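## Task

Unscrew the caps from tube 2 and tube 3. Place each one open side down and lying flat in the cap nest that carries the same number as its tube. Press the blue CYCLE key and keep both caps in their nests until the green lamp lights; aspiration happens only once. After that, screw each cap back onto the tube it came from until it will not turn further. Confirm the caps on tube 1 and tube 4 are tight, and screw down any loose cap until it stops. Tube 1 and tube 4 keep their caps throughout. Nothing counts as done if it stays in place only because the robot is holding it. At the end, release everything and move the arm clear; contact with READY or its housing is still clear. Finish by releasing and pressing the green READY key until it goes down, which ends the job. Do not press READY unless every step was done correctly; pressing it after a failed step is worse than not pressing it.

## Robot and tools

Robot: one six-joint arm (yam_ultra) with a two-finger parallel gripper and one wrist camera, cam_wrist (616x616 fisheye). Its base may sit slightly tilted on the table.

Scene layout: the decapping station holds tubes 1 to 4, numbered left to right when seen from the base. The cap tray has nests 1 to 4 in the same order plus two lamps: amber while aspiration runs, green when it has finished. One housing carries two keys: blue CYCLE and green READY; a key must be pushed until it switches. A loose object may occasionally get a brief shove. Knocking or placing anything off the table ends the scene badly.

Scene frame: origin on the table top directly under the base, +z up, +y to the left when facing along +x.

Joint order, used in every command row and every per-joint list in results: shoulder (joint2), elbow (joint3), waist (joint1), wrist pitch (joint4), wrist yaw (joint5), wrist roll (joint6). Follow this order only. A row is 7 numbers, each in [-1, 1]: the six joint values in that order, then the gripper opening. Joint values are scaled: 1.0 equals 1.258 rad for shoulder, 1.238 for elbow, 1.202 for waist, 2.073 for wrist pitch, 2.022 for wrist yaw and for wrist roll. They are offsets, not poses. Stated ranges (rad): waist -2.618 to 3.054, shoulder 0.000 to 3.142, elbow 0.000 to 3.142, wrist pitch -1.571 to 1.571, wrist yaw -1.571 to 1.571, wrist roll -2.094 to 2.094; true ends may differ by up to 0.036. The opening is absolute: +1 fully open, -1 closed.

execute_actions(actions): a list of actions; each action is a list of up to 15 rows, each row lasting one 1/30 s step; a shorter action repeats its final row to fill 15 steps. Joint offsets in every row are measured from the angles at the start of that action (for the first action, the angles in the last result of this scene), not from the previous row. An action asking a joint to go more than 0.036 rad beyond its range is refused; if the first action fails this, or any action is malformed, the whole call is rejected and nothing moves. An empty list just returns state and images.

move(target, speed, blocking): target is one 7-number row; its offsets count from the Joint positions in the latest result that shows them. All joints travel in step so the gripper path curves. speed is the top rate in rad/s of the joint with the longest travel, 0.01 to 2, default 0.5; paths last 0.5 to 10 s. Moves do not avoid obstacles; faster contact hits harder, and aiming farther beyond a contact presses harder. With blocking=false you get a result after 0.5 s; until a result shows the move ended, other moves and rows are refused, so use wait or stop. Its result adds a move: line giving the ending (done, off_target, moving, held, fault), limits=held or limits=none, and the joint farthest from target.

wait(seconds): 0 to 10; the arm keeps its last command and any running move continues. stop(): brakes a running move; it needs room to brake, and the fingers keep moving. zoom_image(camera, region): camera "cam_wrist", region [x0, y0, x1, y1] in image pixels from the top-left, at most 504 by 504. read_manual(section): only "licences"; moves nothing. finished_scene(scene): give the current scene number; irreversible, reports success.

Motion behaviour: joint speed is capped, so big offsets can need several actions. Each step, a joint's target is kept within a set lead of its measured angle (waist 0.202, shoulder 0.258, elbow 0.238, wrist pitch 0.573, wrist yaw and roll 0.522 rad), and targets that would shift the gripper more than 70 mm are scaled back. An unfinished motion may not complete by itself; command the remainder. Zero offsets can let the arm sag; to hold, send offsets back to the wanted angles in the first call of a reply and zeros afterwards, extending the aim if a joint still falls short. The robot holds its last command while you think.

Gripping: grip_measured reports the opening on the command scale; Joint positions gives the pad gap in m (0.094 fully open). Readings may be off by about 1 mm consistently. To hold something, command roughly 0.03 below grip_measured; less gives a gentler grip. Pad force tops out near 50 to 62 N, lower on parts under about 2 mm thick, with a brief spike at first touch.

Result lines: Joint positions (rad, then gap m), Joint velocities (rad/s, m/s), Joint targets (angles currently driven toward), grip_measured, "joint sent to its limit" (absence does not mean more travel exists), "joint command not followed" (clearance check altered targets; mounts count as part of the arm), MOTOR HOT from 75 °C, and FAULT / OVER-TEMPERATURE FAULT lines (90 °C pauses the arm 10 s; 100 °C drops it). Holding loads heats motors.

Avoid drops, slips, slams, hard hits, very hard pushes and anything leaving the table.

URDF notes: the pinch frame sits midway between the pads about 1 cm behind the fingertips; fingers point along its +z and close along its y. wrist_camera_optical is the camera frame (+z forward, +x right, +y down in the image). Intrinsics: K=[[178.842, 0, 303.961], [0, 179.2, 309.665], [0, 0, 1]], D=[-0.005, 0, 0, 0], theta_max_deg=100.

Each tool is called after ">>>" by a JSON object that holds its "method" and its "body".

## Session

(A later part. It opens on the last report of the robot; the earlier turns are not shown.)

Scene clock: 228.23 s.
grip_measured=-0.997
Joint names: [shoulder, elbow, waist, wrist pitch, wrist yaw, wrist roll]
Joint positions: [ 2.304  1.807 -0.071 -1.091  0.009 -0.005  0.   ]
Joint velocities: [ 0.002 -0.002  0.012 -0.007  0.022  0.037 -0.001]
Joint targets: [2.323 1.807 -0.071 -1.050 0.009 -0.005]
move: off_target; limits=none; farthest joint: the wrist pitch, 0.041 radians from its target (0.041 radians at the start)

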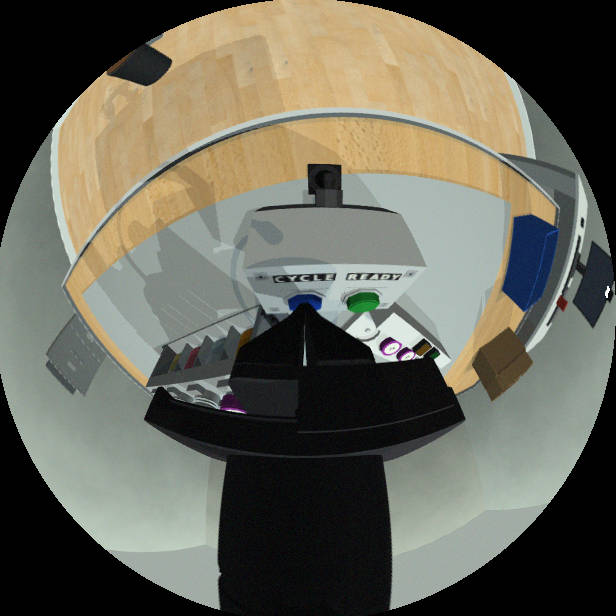

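>>> {"method": "move", "body": {"target": [0.035,0,0,0.035,0,0,-1], "speed": 0.06}}

Scene clock: 232.03 s.
grip_measured=-0.997
Joint names: [shoulder, elbow, waist, wrist pitch, wrist yaw, wrist roll]
Joint positions: [ 2.314  1.807 -0.071 -1.08   0.009 -0.005  0.   ]
Joint velocities: [ 0.007  0.007 -0.017 -0.007  0.007  0.066 -0.   ]
Joint targets: [2.348 1.807 -0.071 -1.019 0.009 -0.005]
move: off_target; limits=none; farthest joint: the wrist pitch, 0.061 radians from its target (0.073 radians at the start)

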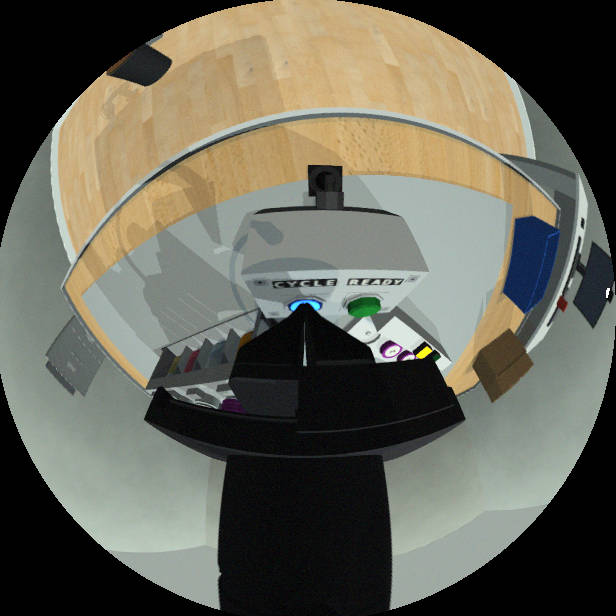

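>>> {"method": "move", "body": {"target": [-0.1,0,0,-0.04,0,0,-1], "speed": 0.2}}

>>> {"method": "move", "body": {"target": [-0.26,-0.33,-0.328,0.04,0,0.07,-0.05], "speed": 0.4}}

Scene clock: 236.20 s.
grip_measured=-0.997
Joint names: [shoulder, elbow, waist, wrist pitch, wrist yaw, wrist roll]
Joint positions: [ 2.214  1.807 -0.071 -1.15   0.009 -0.005  0.   ]
Joint velocities: [-0.002  0.002  0.012 -0.095  0.007 -0.022  0.   ]
Joint targets: [2.188 1.807 -0.071 -1.162 0.009 -0.005]
move: off_target; limits=none; farthest joint: the shoulder, 0.025 radians from its target (0.126 radians at the start)

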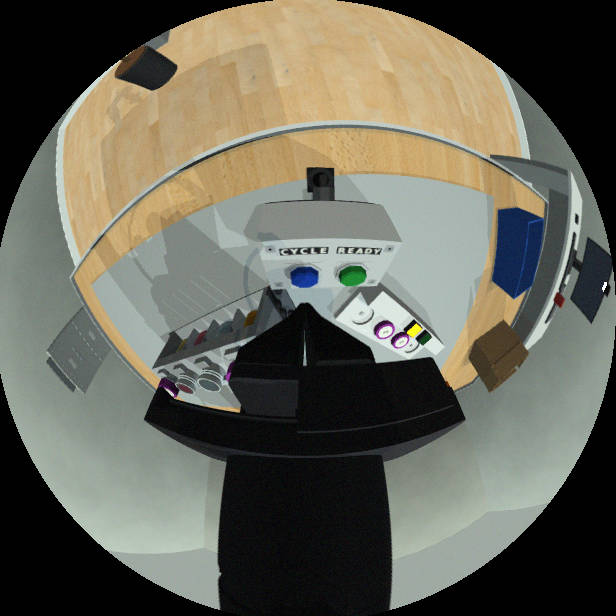

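Scene clock: 237.83 s.
grip_measured=-0.052
Joint names: [shoulder, elbow, waist, wrist pitch, wrist yaw, wrist roll]
Joint positions: [ 1.915  1.411 -0.463 -1.085  0.008  0.131  0.045]
Joint velocities: [ 0.007 -0.012 -0.007  0.037  0.022  0.007  0.001]
Joint targets: [1.887 1.398 -0.465 -1.067 0.009 0.137]
move: off_target; limits=none; farthest joint: the shoulder, 0.028 radians from its target (0.327 radians at the start)

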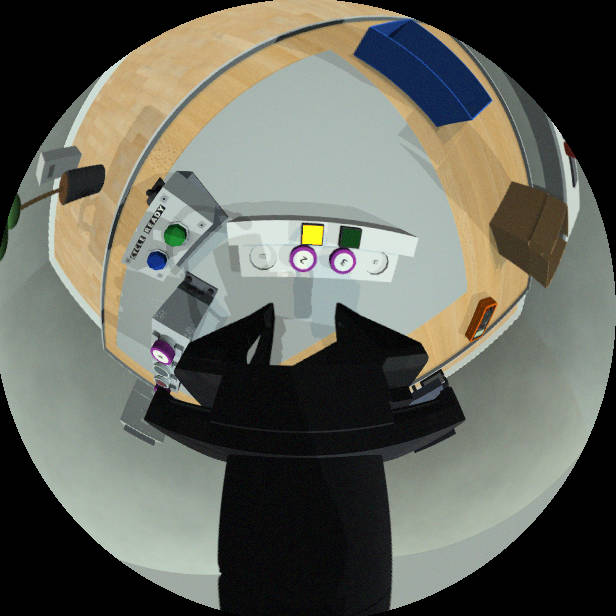

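>>> {"method": "move", "body": {"target": [0.107,-0.218,0,0.206,0,0,-0.05], "speed": 0.3}}

>>> {"method": "wait", "body": {"seconds": 10}}

Scene clock: 243.30 s.
grip_measured=-0.052
Joint names: [shoulder, elbow, waist, wrist pitch, wrist yaw, wrist roll]
Joint positions: [ 2.052  1.153 -0.463 -0.676  0.008  0.131  0.045]
Joint velocities: [ 0.002  0.007  0.007 -0.022 -0.037  0.037  0.   ]
Joint targets: [2.050 1.142 -0.463 -0.658 0.008 0.131]
move: done; limits=none; farthest joint: the wrist pitch, 0.019 radians from its target (0.427 radians at the start)

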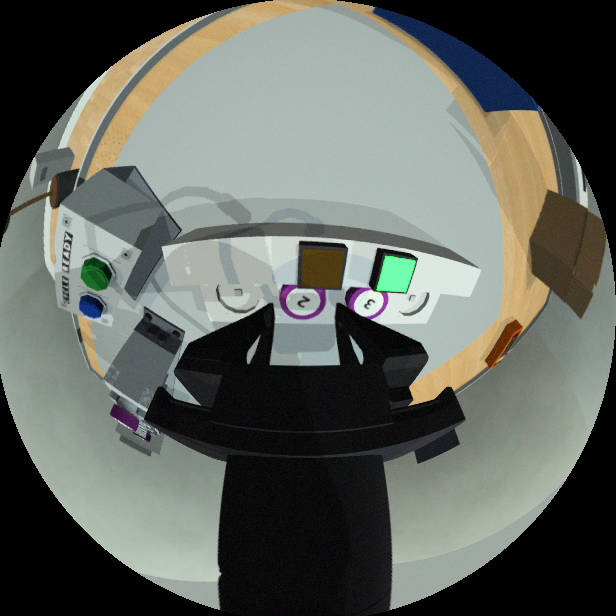

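Scene clock: 253.30 s.
grip_measured=-0.052
Joint names: [shoulder, elbow, waist, wrist pitch, wrist yaw, wrist roll]
Joint positions: [ 2.052  1.153 -0.463 -0.676  0.008  0.131  0.045]
Joint velocities: [ 0.007 -0.002 -0.002  0.022  0.007 -0.007  0.   ]
Joint targets: [2.050 1.142 -0.463 -0.658 0.008 0.131]
wait: 10.00 s; at rest by 0.17 s

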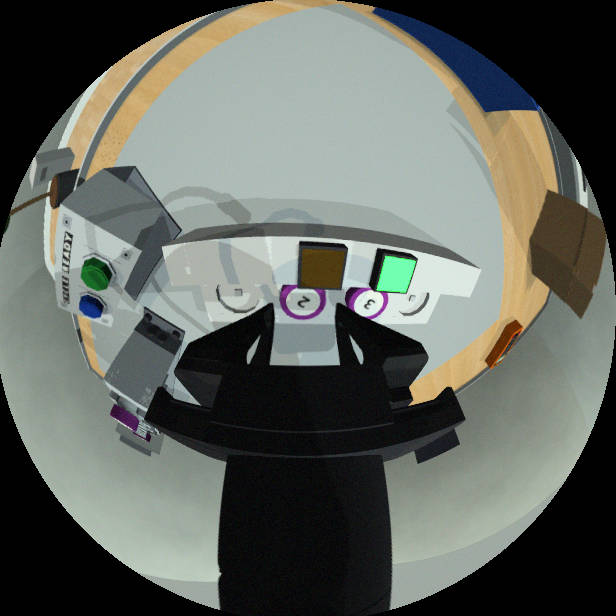

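>>> {"method": "move", "body": {"target": [0.033,0,0,0.03,0,0,-0.05], "speed": 0.06}}

>>> {"method": "move", "body": {"target": [0,0,0,0,0,0,-0.345]}}

>>> {"method": "move", "body": {"target": [-0.055,0,0,-0.025,0,0,-0.345], "speed": 0.08}}

>>> {"method": "move", "body": {"target": [-0.155,0.32,0,-0.263,0,0,-0.345], "speed": 0.35}}

Scene clock: 257.73 s.
grip_measured=-0.052
Joint names: [shoulder, elbow, waist, wrist pitch, wrist yaw, wrist roll]
Joint positions: [ 2.092  1.153 -0.463 -0.632  0.008  0.131  0.045]
Joint velocities: [-0.012  0.012  0.002 -0.037 -0.022 -0.007  0.   ]
Joint targets: [2.094 1.153 -0.463 -0.614 0.008 0.131]
move: done; limits=none; farthest joint: the wrist pitch, 0.018 radians from its target (0.062 radians at the start)

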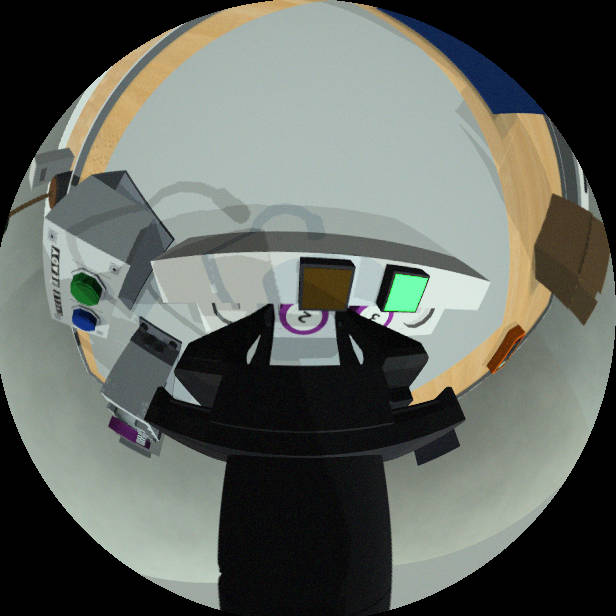

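Scene clock: 258.23 s.
grip_measured=-0.323
Joint names: [shoulder, elbow, waist, wrist pitch, wrist yaw, wrist roll]
Joint positions: [ 2.092  1.153 -0.463 -0.632  0.008  0.131  0.032]
Joint velocities: [-0.007 -0.022 -0.002 -0.037 -0.066 -0.095 -0.   ]
Joint targets: [2.092 1.153 -0.463 -0.632 0.008 0.131]
move: done; limits=none; farthest joint: the waist, 0.000 radians from its target (0.000 radians at the start)

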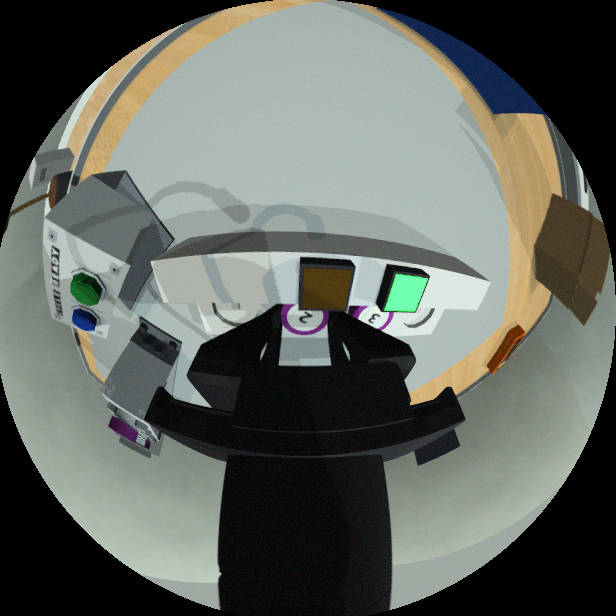

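Scene clock: 259.57 s.
grip_measured=-0.323
Joint names: [shoulder, elbow, waist, wrist pitch, wrist yaw, wrist roll]
Joint positions: [ 2.052  1.153 -0.463 -0.672  0.008  0.131  0.032]
Joint velocities: [-0.012 -0.007 -0.007 -0.007 -0.007 -0.007  0.   ]
Joint targets: [2.022 1.153 -0.463 -0.684 0.008 0.131]
move: off_target; limits=none; farthest joint: the shoulder, 0.029 radians from its target (0.069 radians at the start)

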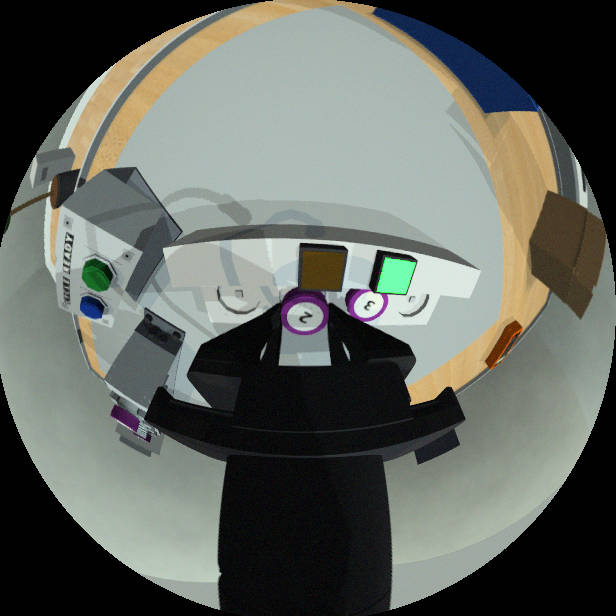

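Scene clock: 261.83 s.
grip_measured=-0.323
Joint names: [shoulder, elbow, waist, wrist pitch, wrist yaw, wrist roll]
Joint positions: [ 1.881  1.516 -0.463 -1.204  0.008  0.131  0.032]
Joint velocities: [ 0.017 -0.012  0.007 -0.051  0.022 -0.037 -0.   ]
Joint targets: [1.857 1.549 -0.463 -1.217 0.008 0.131]
move: off_target; limits=none; farthest joint: the elbow, 0.033 radians from its target (0.396 radians at the start)

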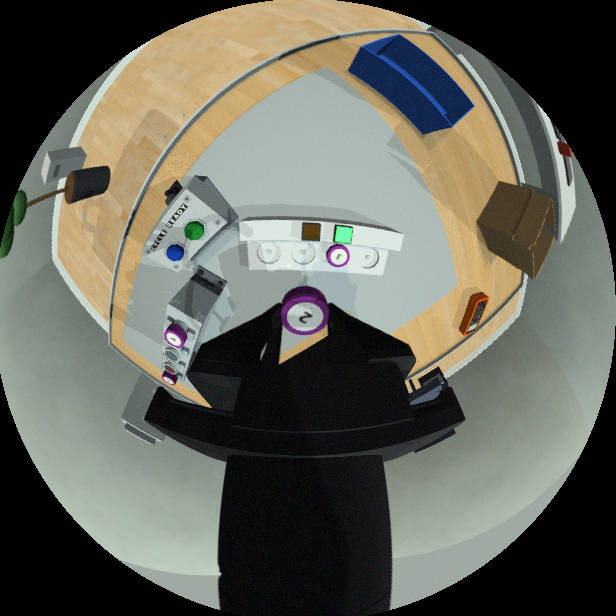

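>>> {"method": "move", "body": {"target": [0,0,0.722,0,0,-1,-0.345], "speed": 1.2}}

>>> {"method": "move", "body": {"target": [0.018,-0.078,0,0.055,0,0,-0.345], "speed": 0.12}}

>>> {"method": "zoom_image", "body": {"camera": "cam_wrist", "region": [230,230,380,350]}}

Scene clock: 266.83 s.
grip_measured=-0.322
Joint names: [shoulder, elbow, waist, wrist pitch, wrist yaw, wrist roll]
Joint positions: [ 1.881  1.516  0.402 -1.205  0.009 -1.885  0.032]
Joint velocities: [-0.002 -0.017 -0.002 -0.007 -0.051 -0.037 -0.   ]
Joint targets: [1.881 1.516 0.405 -1.204 0.008 -1.890]
move: done; limits=none; farthest joint: the wrist roll, 0.006 radians from its target (2.022 radians at the start)

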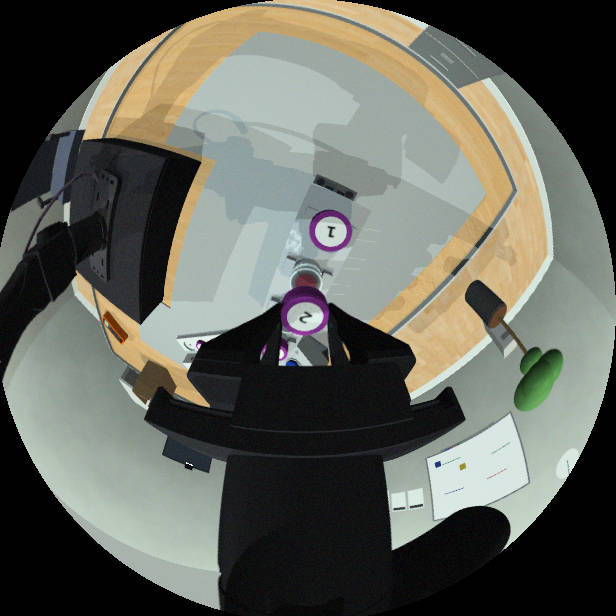

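Scene clock: 268.33 s.
grip_measured=-0.322
Joint names: [shoulder, elbow, waist, wrist pitch, wrist yaw, wrist roll]
Joint positions: [ 1.903  1.432  0.402 -1.1    0.009 -1.885  0.032]
Joint velocities: [ 0.002 -0.012 -0.012 -0.051  0.007  0.066  0.   ]
Joint targets: [1.904 1.419 0.402 -1.091 0.009 -1.885]
move: done; limits=none; farthest joint: the elbow, 0.013 radians from its target (0.096 radians at the start)

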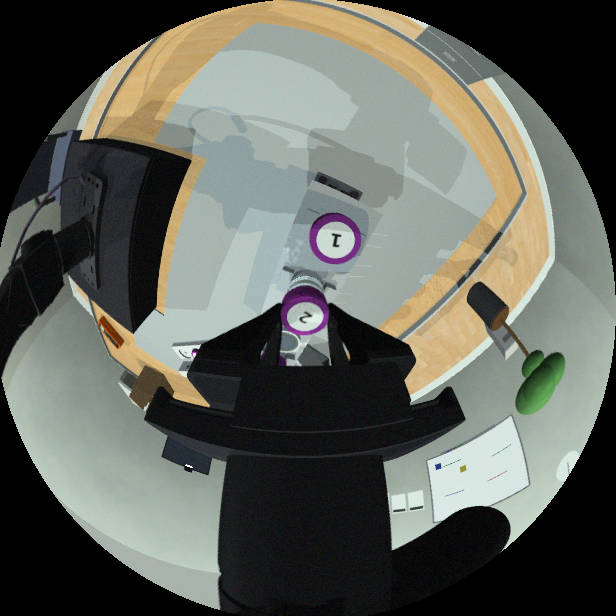

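Region (230, 230, 380, 350) of cam_wrist's 616x616 image, scaled by 3.360, with more detail than that image has; it fills the top 403 rows of this view, and the rest is white.

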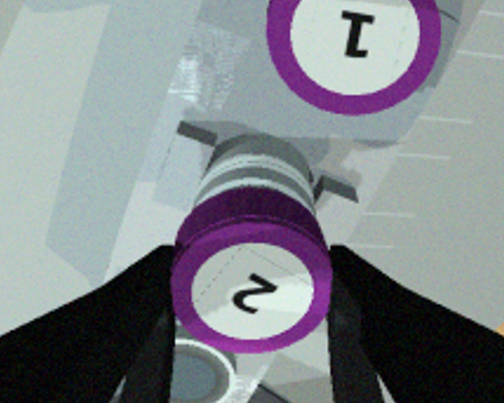

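>>> {"method": "move", "body": {"target": [0.015,-0.044,0,0.033,-0.007,0,-0.345], "speed": 0.06}}

Scene clock: 272.67 s.
grip_measured=-0.322
Joint names: [shoulder, elbow, waist, wrist pitch, wrist yaw, wrist roll]
Joint positions: [ 1.918  1.393  0.402 -1.044  0.005 -1.885  0.032]
Joint velocities: [-0.002  0.002 -0.007 -0.037 -0.037  0.066 -0.001]
Joint targets: [1.922 1.378 0.402 -1.032 -0.005 -1.885]
move: done; limits=none; farthest joint: the elbow, 0.015 radians from its target (0.054 radians at the start)

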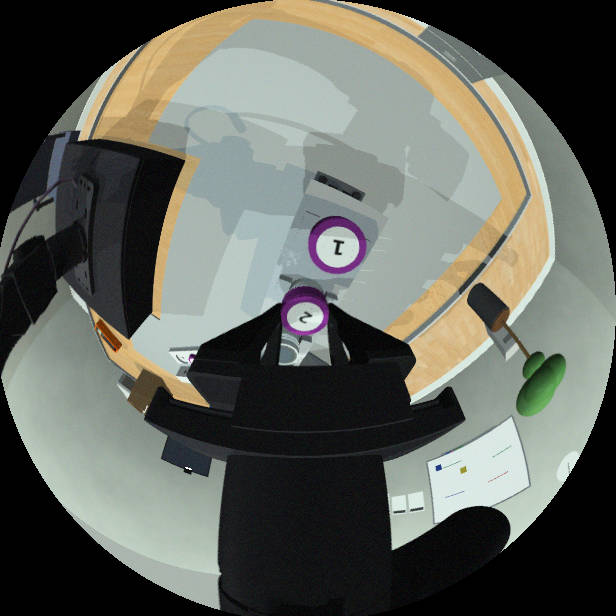

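On. Screw with light pressure.

>>> {"method": "move", "body": {"target": [0.012,-0.012,0,0.004,0,1,-0.345], "speed": 1.5}}

>>> {"method": "move", "body": {"target": [0.012,-0.012,0,0.004,0,0.95,-0.345], "speed": 1.5}}

>>> {"method": "move", "body": {"target": [0,0,0,0,0,0,-0.15]}}

>>> {"method": "move", "body": {"target": [0,0,0,0,0,-1,-0.15], "speed": 2}}

>>> {"method": "move", "body": {"target": [0,0,0,0,0,-1,-0.15], "speed": 2}}

>>> {"method": "move", "body": {"target": [0,0,0,0,0,0,-0.345]}}

>>> {"method": "move", "body": {"target": [0.01,-0.012,0,0.004,0,1,-0.345], "speed": 1.5}}

Scene clock: 279.63 s.
grip_measured=-0.323
Joint names: [shoulder, elbow, waist, wrist pitch, wrist yaw, wrist roll]
Joint positions: [ 1.921  1.393  0.402 -1.044  0.006  0.131  0.032]
Joint velocities: [-0.007 -0.027 -0.002 -0.007 -0.066 -0.051  0.001]
Joint targets: [1.933 1.378 0.402 -1.036 0.005 0.138]
move: done; limits=none; farthest joint: the elbow, 0.015 radians from its target (0.015 radians at the start)

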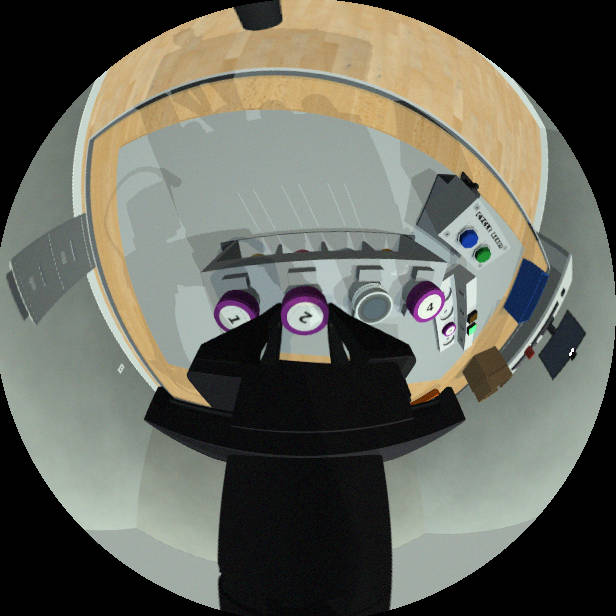

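Scene clock: 281.97 s.
grip_measured=-0.323
Joint names: [shoulder, elbow, waist, wrist pitch, wrist yaw, wrist roll]
Joint positions: [ 1.923  1.393  0.402 -1.046  0.005  2.034  0.032]
Joint velocities: [-0.027 -0.007 -0.007 -0.095 -0.081  0.007 -0.001]
Joint targets: [1.936 1.378 0.402 -1.036 0.006 2.052]
move: done; limits=none; farthest joint: the wrist roll, 0.018 radians from its target (1.920 radians at the start)

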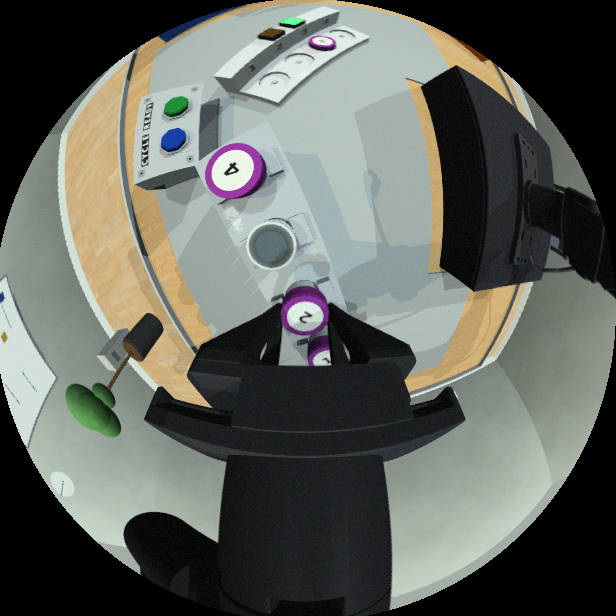

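Scene clock: 282.47 s.
grip_measured=-0.152
Joint names: [shoulder, elbow, waist, wrist pitch, wrist yaw, wrist roll]
Joint positions: [ 1.923  1.393  0.402 -1.046  0.005  2.034  0.04 ]
Joint velocities: [ 0.017 -0.022 -0.017 -0.051 -0.007 -0.007 -0.001]
Joint targets: [1.923 1.393 0.402 -1.046 0.006 2.034]
move: done; limits=none; farthest joint: the waist, 0.000 radians from its target (0.000 radians at the start)

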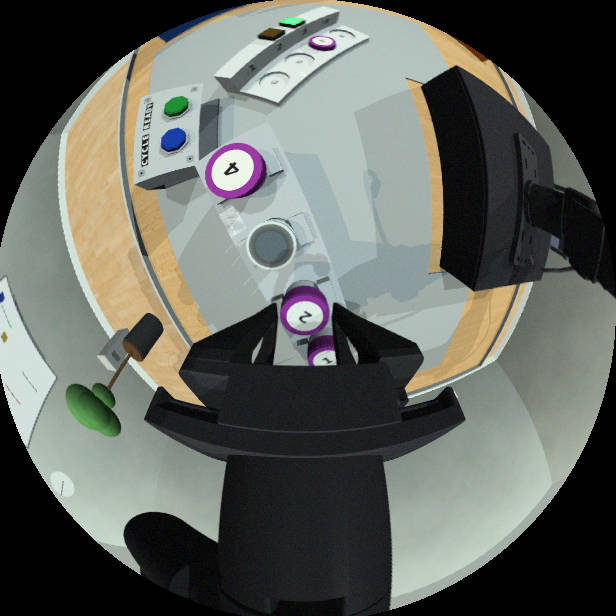

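Scene clock: 284.67 s.
grip_measured=-0.152
Joint names: [shoulder, elbow, waist, wrist pitch, wrist yaw, wrist roll]
Joint positions: [ 1.923  1.393  0.402 -1.046  0.005  0.017  0.04 ]
Joint velocities: [-0.002  0.007  0.002  0.007  0.037  0.081 -0.   ]
Joint targets: [1.923 1.393 0.402 -1.046 0.005 0.012]
move: done; limits=none; farthest joint: the wrist roll, 0.005 radians from its target (2.022 radians at the start)

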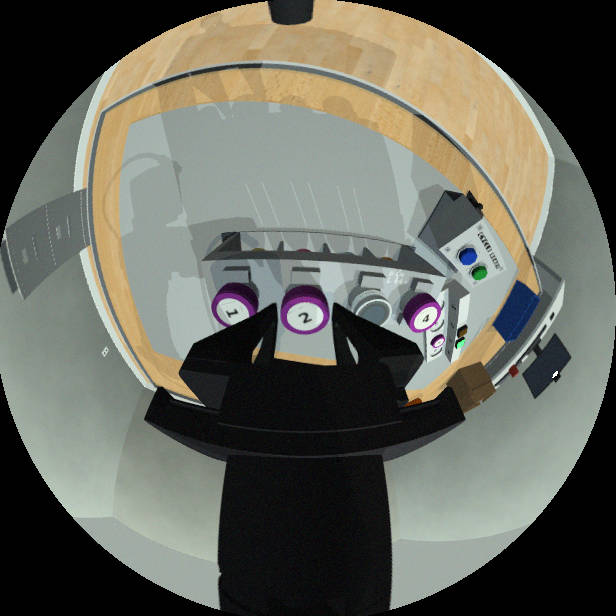

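Scene clock: 286.87 s.
grip_measured=-0.152
Joint names: [shoulder, elbow, waist, wrist pitch, wrist yaw, wrist roll]
Joint positions: [ 1.923  1.393  0.402 -1.046  0.005 -1.999  0.04 ]
Joint velocities: [-0.002 -0.002  0.007 -0.007 -0.051  0.066 -0.001]
Joint targets: [1.923 1.393 0.402 -1.046 0.005 -2.005]
move: done; limits=none; farthest joint: the wrist roll, 0.006 radians from its target (2.022 radians at the start)

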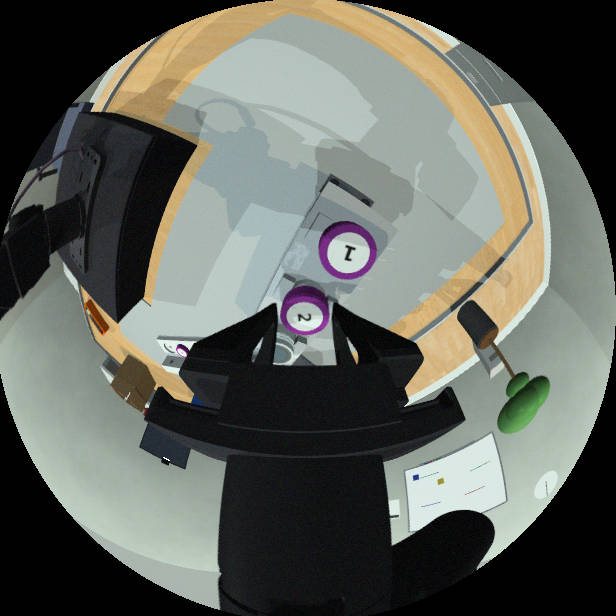

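Scene clock: 287.37 s.
grip_measured=-0.324
Joint names: [shoulder, elbow, waist, wrist pitch, wrist yaw, wrist roll]
Joint positions: [ 1.923  1.393  0.402 -1.046  0.005 -1.999  0.032]
Joint velocities: [-0.002 -0.007  0.002 -0.022 -0.051 -0.125 -0.   ]
Joint targets: [1.923 1.393 0.402 -1.046 0.005 -1.999]
move: done; limits=none; farthest joint: the waist, 0.000 radians from its target (0.000 radians at the start)

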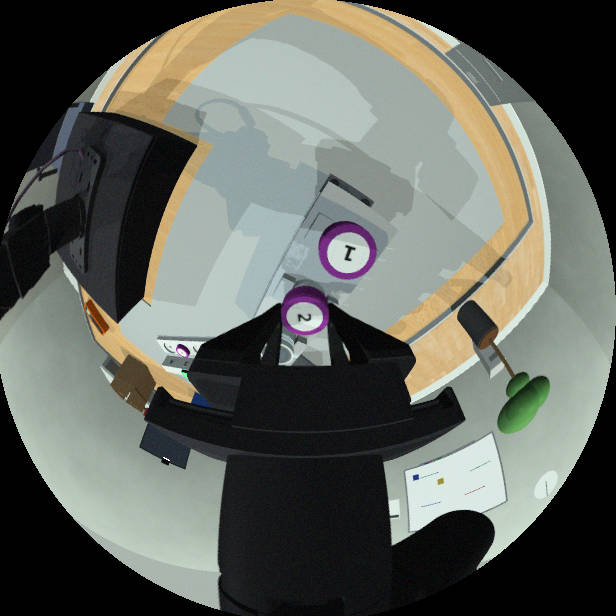

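Scene clock: 289.77 s.
grip_measured=-0.324
Joint names: [shoulder, elbow, waist, wrist pitch, wrist yaw, wrist roll]
Joint positions: [ 1.928  1.393  0.398 -1.043 -0.003 -0.004  0.032]
Joint velocities: [ 0.007  0.007 -0.002 -0.007 -0.037  0.007  0.001]
Joint targets: [1.936 1.378 0.402 -1.038 0.006 0.023]
move: off_target; limits=none; farthest joint: the wrist roll, 0.027 radians from its target (2.022 radians at the start)

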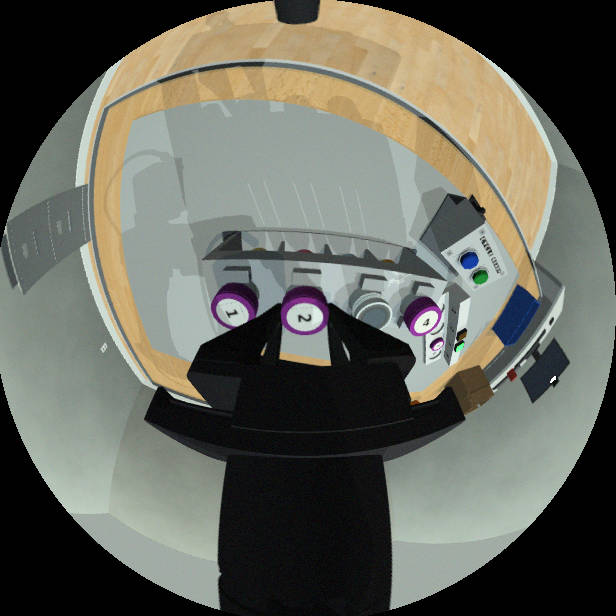

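>>> {"method": "move", "body": {"target": [0.006,-0.012,0,0.004,0,1,-0.345], "speed": 1.2}}

>>> {"method": "move", "body": {"target": [0,0,0,0,0,0,-0.15]}}

>>> {"method": "move", "body": {"target": [0,0,0,0,0,-0.5,-0.15], "speed": 2}}

>>> {"method": "move", "body": {"target": [0,0,0,0,0,0,-0.345]}}

>>> {"method": "move", "body": {"target": [0.004,0,0,0,0,0.25,-0.345], "speed": 0.5}}

Scene clock: 296.23 s.
grip_measured=-0.325
Joint names: [shoulder, elbow, waist, wrist pitch, wrist yaw, wrist roll]
Joint positions: [ 1.929  1.391  0.399 -1.041 -0.003  1.899  0.032]
Joint velocities: [-0.012 -0.007 -0.012  0.037  0.037 -0.022  0.   ]
Joint targets: [1.935 1.378 0.398 -1.035 -0.003 2.018]
move: off_target; limits=none; farthest joint: the wrist roll, 0.119 radians from its target (2.021 radians at the start)

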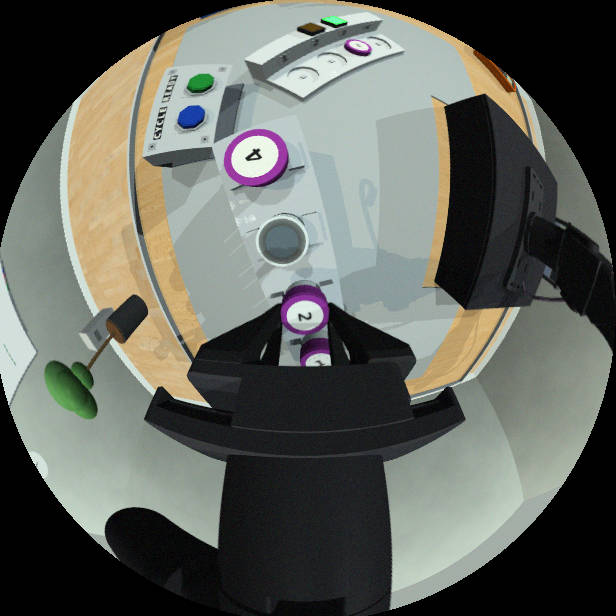

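Scene clock: 296.73 s.
grip_measured=-0.152
Joint names: [shoulder, elbow, waist, wrist pitch, wrist yaw, wrist roll]
Joint positions: [ 1.929  1.391  0.399 -1.041 -0.003  1.896  0.04 ]
Joint velocities: [-0.012 -0.012  0.002 -0.007 -0.037 -0.022 -0.   ]
Joint targets: [1.929 1.391 0.399 -1.041 -0.002 1.899]
move: done; limits=none; farthest joint: the wrist roll, 0.003 radians from its target (0.000 radians at the start)

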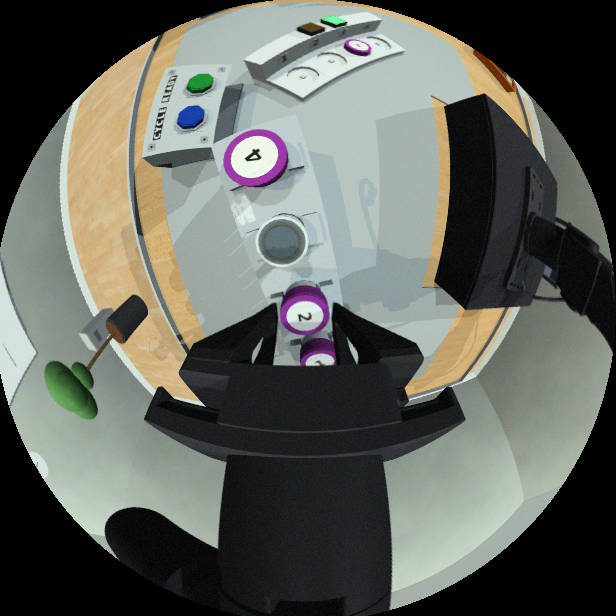

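Scene clock: 298.43 s.
grip_measured=-0.152
Joint names: [shoulder, elbow, waist, wrist pitch, wrist yaw, wrist roll]
Joint positions: [ 1.929  1.391  0.399 -1.041 -0.003  0.89   0.04 ]
Joint velocities: [-0.027  0.017 -0.012  0.022  0.007  0.022 -0.001]
Joint targets: [1.929 1.391 0.399 -1.041 -0.003 0.885]
move: done; limits=none; farthest joint: the wrist roll, 0.005 radians from its target (1.011 radians at the start)

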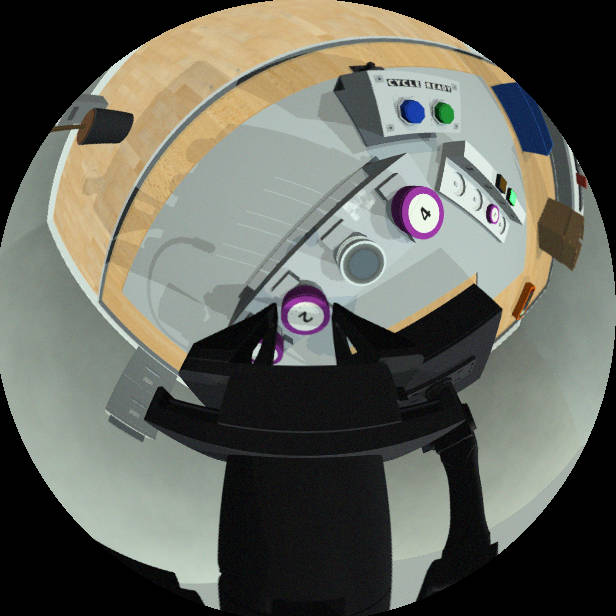

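Scene clock: 298.93 s.
grip_measured=-0.320
Joint names: [shoulder, elbow, waist, wrist pitch, wrist yaw, wrist roll]
Joint positions: [ 1.929  1.391  0.399 -1.042 -0.002  0.89   0.032]
Joint velocities: [ 0.007 -0.012 -0.002  0.081  0.037 -0.051 -0.   ]
Joint targets: [1.929 1.391 0.399 -1.041 -0.003 0.890]
move: done; limits=none; farthest joint: the wrist pitch, 0.001 radians from its target (0.000 radians at the start)

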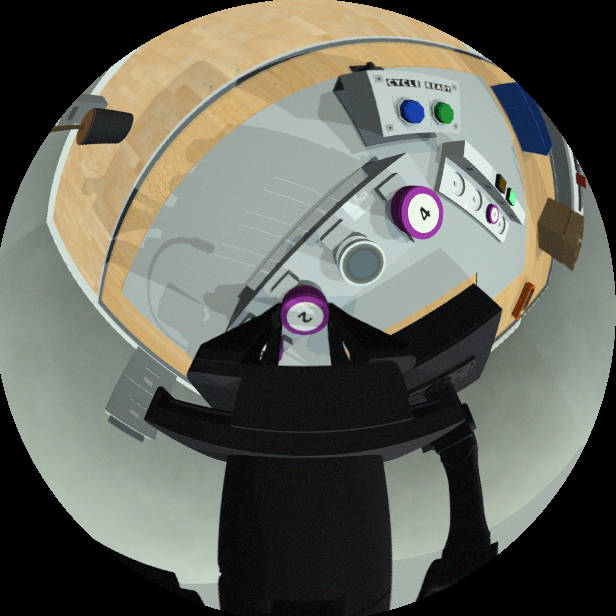

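Scene clock: 300.53 s.
grip_measured=-0.324
Joint names: [shoulder, elbow, waist, wrist pitch, wrist yaw, wrist roll]
Joint positions: [ 1.929  1.391  0.403 -1.045 -0.014  1.287  0.032]
Joint velocities: [-0.002  0.002  0.007 -0.007  0.007 -0.051  0.002]
Joint targets: [1.934 1.391 0.399 -1.042 -0.002 1.395]
move: off_target; limits=none; farthest joint: the wrist roll, 0.109 radians from its target (0.506 radians at the start)

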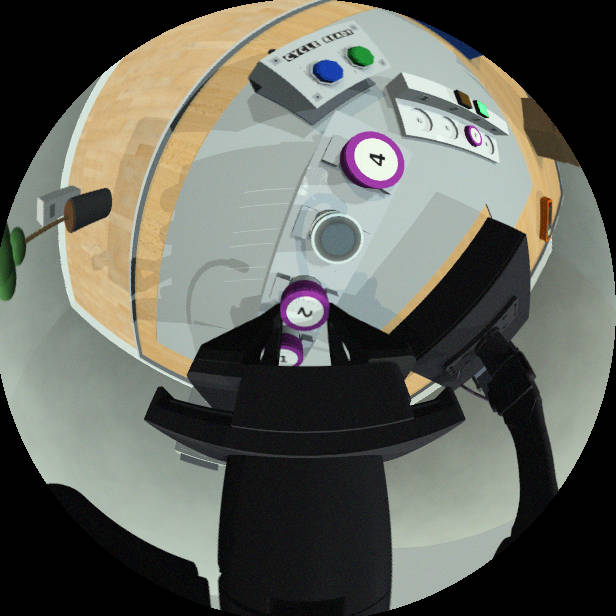

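>>> {"method": "move", "body": {"target": [0,0,0,0,0.011,0,-0.1]}}

>>> {"method": "move", "body": {"target": [0,0,0,0,0,-1,-0.1], "speed": 2}}

>>> {"method": "move", "body": {"target": [0,0,0,0,0,-0.36,-0.1], "speed": 2}}

>>> {"method": "move", "body": {"target": [0.023,0.051,0.124,0.011,0,0,0.3], "speed": 0.15}}

Scene clock: 309.03 s.
grip_measured=-0.102
Joint names: [shoulder, elbow, waist, wrist pitch, wrist yaw, wrist roll]
Joint positions: [ 1.929  1.391  0.403 -1.046 -0.009  1.284  0.042]
Joint velocities: [-0.017 -0.002 -0.002 -0.066  0.022 -0.051 -0.   ]
Joint targets: [1.929 1.391 0.403 -1.045 0.009 1.287]
move: done; limits=none; farthest joint: the wrist yaw, 0.017 radians from its target (0.022 radians at the start)

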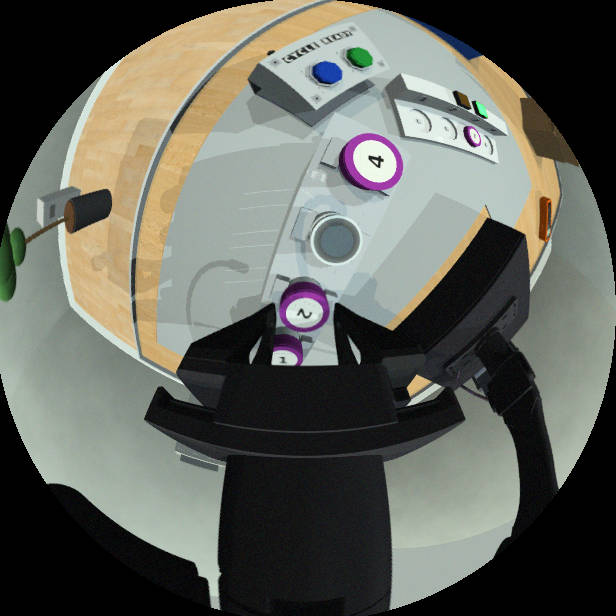

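Scene clock: 311.23 s.
grip_measured=-0.102
Joint names: [shoulder, elbow, waist, wrist pitch, wrist yaw, wrist roll]
Joint positions: [ 1.929  1.391  0.403 -1.046 -0.009 -0.732  0.042]
Joint velocities: [-0.017 -0.002 -0.002 -0.037 -0.037 -0.051 -0.001]
Joint targets: [1.929 1.391 0.403 -1.046 -0.009 -0.738]
move: done; limits=none; farthest joint: the wrist roll, 0.006 radians from its target (2.022 radians at the start)

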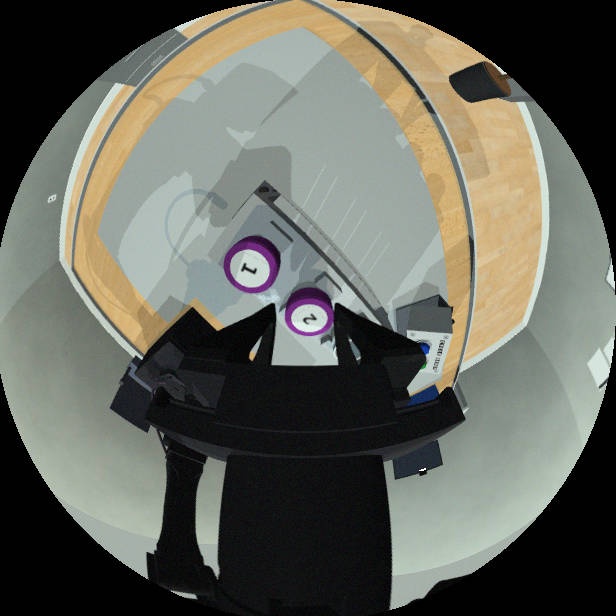

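Scene clock: 312.77 s.
grip_measured=-0.102
Joint names: [shoulder, elbow, waist, wrist pitch, wrist yaw, wrist roll]
Joint positions: [ 1.929  1.391  0.403 -1.046 -0.009 -1.454  0.042]
Joint velocities: [ 0.017 -0.012 -0.002  0.051  0.007 -0.154  0.   ]
Joint targets: [1.929 1.391 0.403 -1.046 -0.009 -1.460]
move: done; limits=none; farthest joint: the wrist roll, 0.006 radians from its target (0.728 radians at the start)

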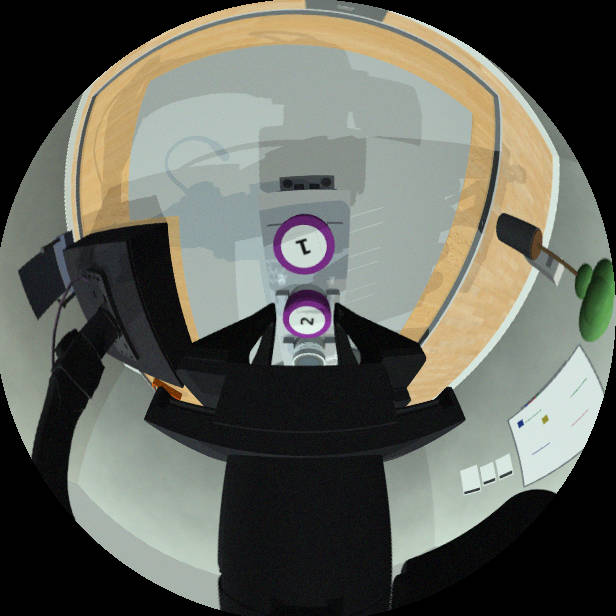

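Scene clock: 314.10 s.
grip_measured=+0.298
Joint names: [shoulder, elbow, waist, wrist pitch, wrist yaw, wrist roll]
Joint positions: [ 1.956  1.419  0.545 -1.035 -0.008 -1.454  0.061]
Joint velocities: [-0.002 -0.012 -0.002  0.007  0.007  0.037 -0.001]
Joint targets: [1.958 1.454 0.552 -1.024 -0.009 -1.454]
move: off_target; limits=none; farthest joint: the elbow, 0.035 radians from its target (0.063 radians at the start)

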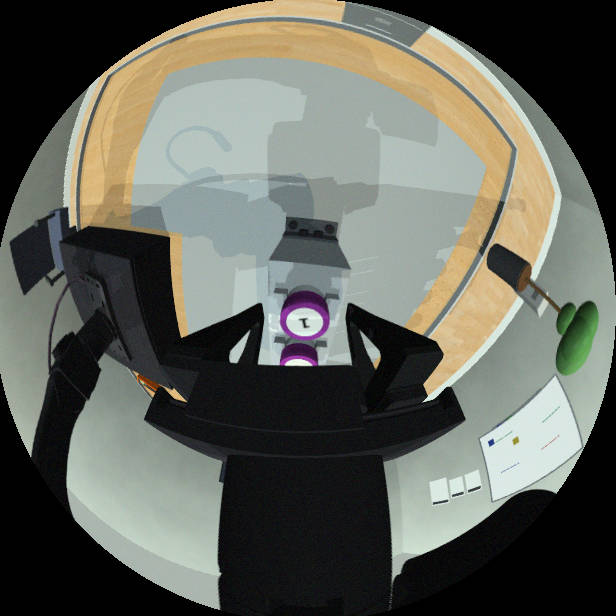

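>>> {"method": "move", "body": {"target": [0,0,0,0,0.008,0,0]}}

>>> {"method": "move", "body": {"target": [0,0,0,0,0,0,-0.345]}}

>>> {"method": "move", "body": {"target": [0,0,0,0,0,0.05,-0.345], "speed": 0.2}}

Scene clock: 317.10 s.
grip_measured=+0.002
Joint names: [shoulder, elbow, waist, wrist pitch, wrist yaw, wrist roll]
Joint positions: [ 1.956  1.419  0.545 -1.035  0.004 -1.454  0.047]
Joint velocities: [-0.017 -0.007 -0.002 -0.081  0.022  0.066  0.   ]
Joint targets: [1.956 1.419 0.545 -1.035 0.008 -1.454]
move: done; limits=none; farthest joint: the wrist yaw, 0.004 radians from its target (0.016 radians at the start)

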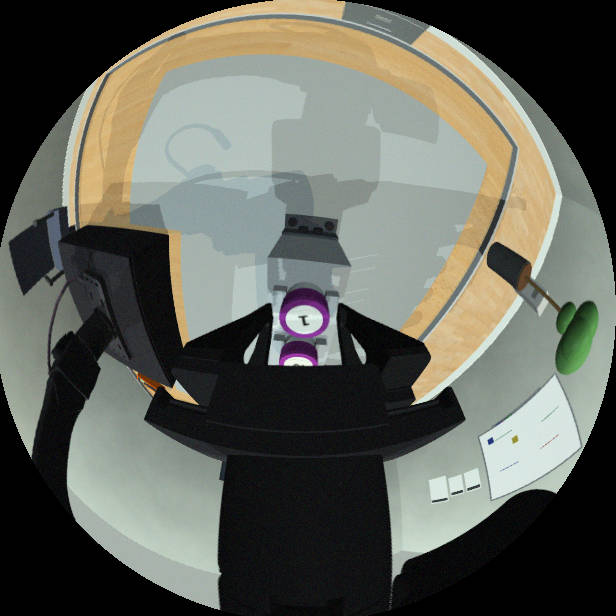

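Scene clock: 317.60 s.
grip_measured=-0.315
Joint names: [shoulder, elbow, waist, wrist pitch, wrist yaw, wrist roll]
Joint positions: [ 1.956  1.419  0.545 -1.035  0.005 -1.454  0.032]
Joint velocities: [ 0.002  0.002 -0.007 -0.051  0.081 -0.051  0.   ]
Joint targets: [1.956 1.419 0.545 -1.035 0.005 -1.454]
move: done; limits=none; farthest joint: the wrist yaw, 0.001 radians from its target (0.000 radians at the start)

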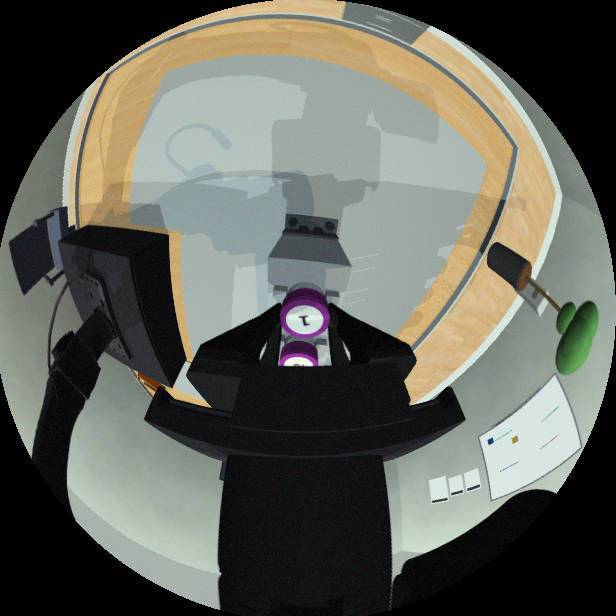

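Scene clock: 318.70 s.
grip_measured=-0.315
Joint names: [shoulder, elbow, waist, wrist pitch, wrist yaw, wrist roll]
Joint positions: [ 1.956  1.419  0.545 -1.035  0.005 -1.36   0.032]
Joint velocities: [ 0.007 -0.007 -0.012  0.007  0.051  0.037 -0.   ]
Joint targets: [1.956 1.419 0.545 -1.035 0.005 -1.353]
move: done; limits=none; farthest joint: the wrist roll, 0.007 radians from its target (0.101 radians at the start)

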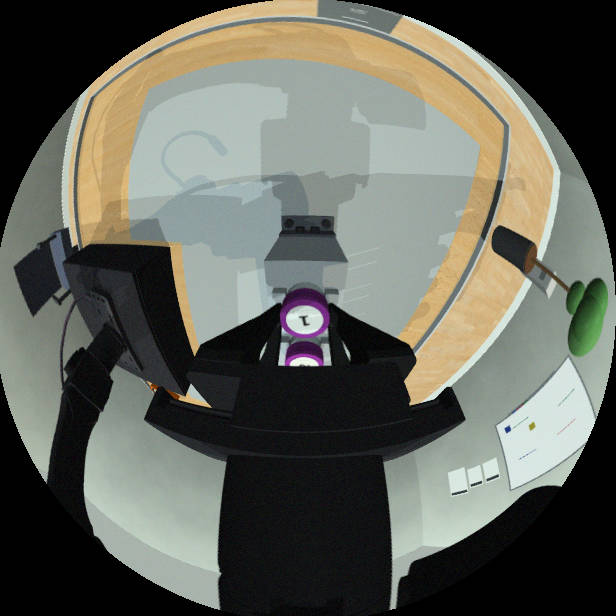

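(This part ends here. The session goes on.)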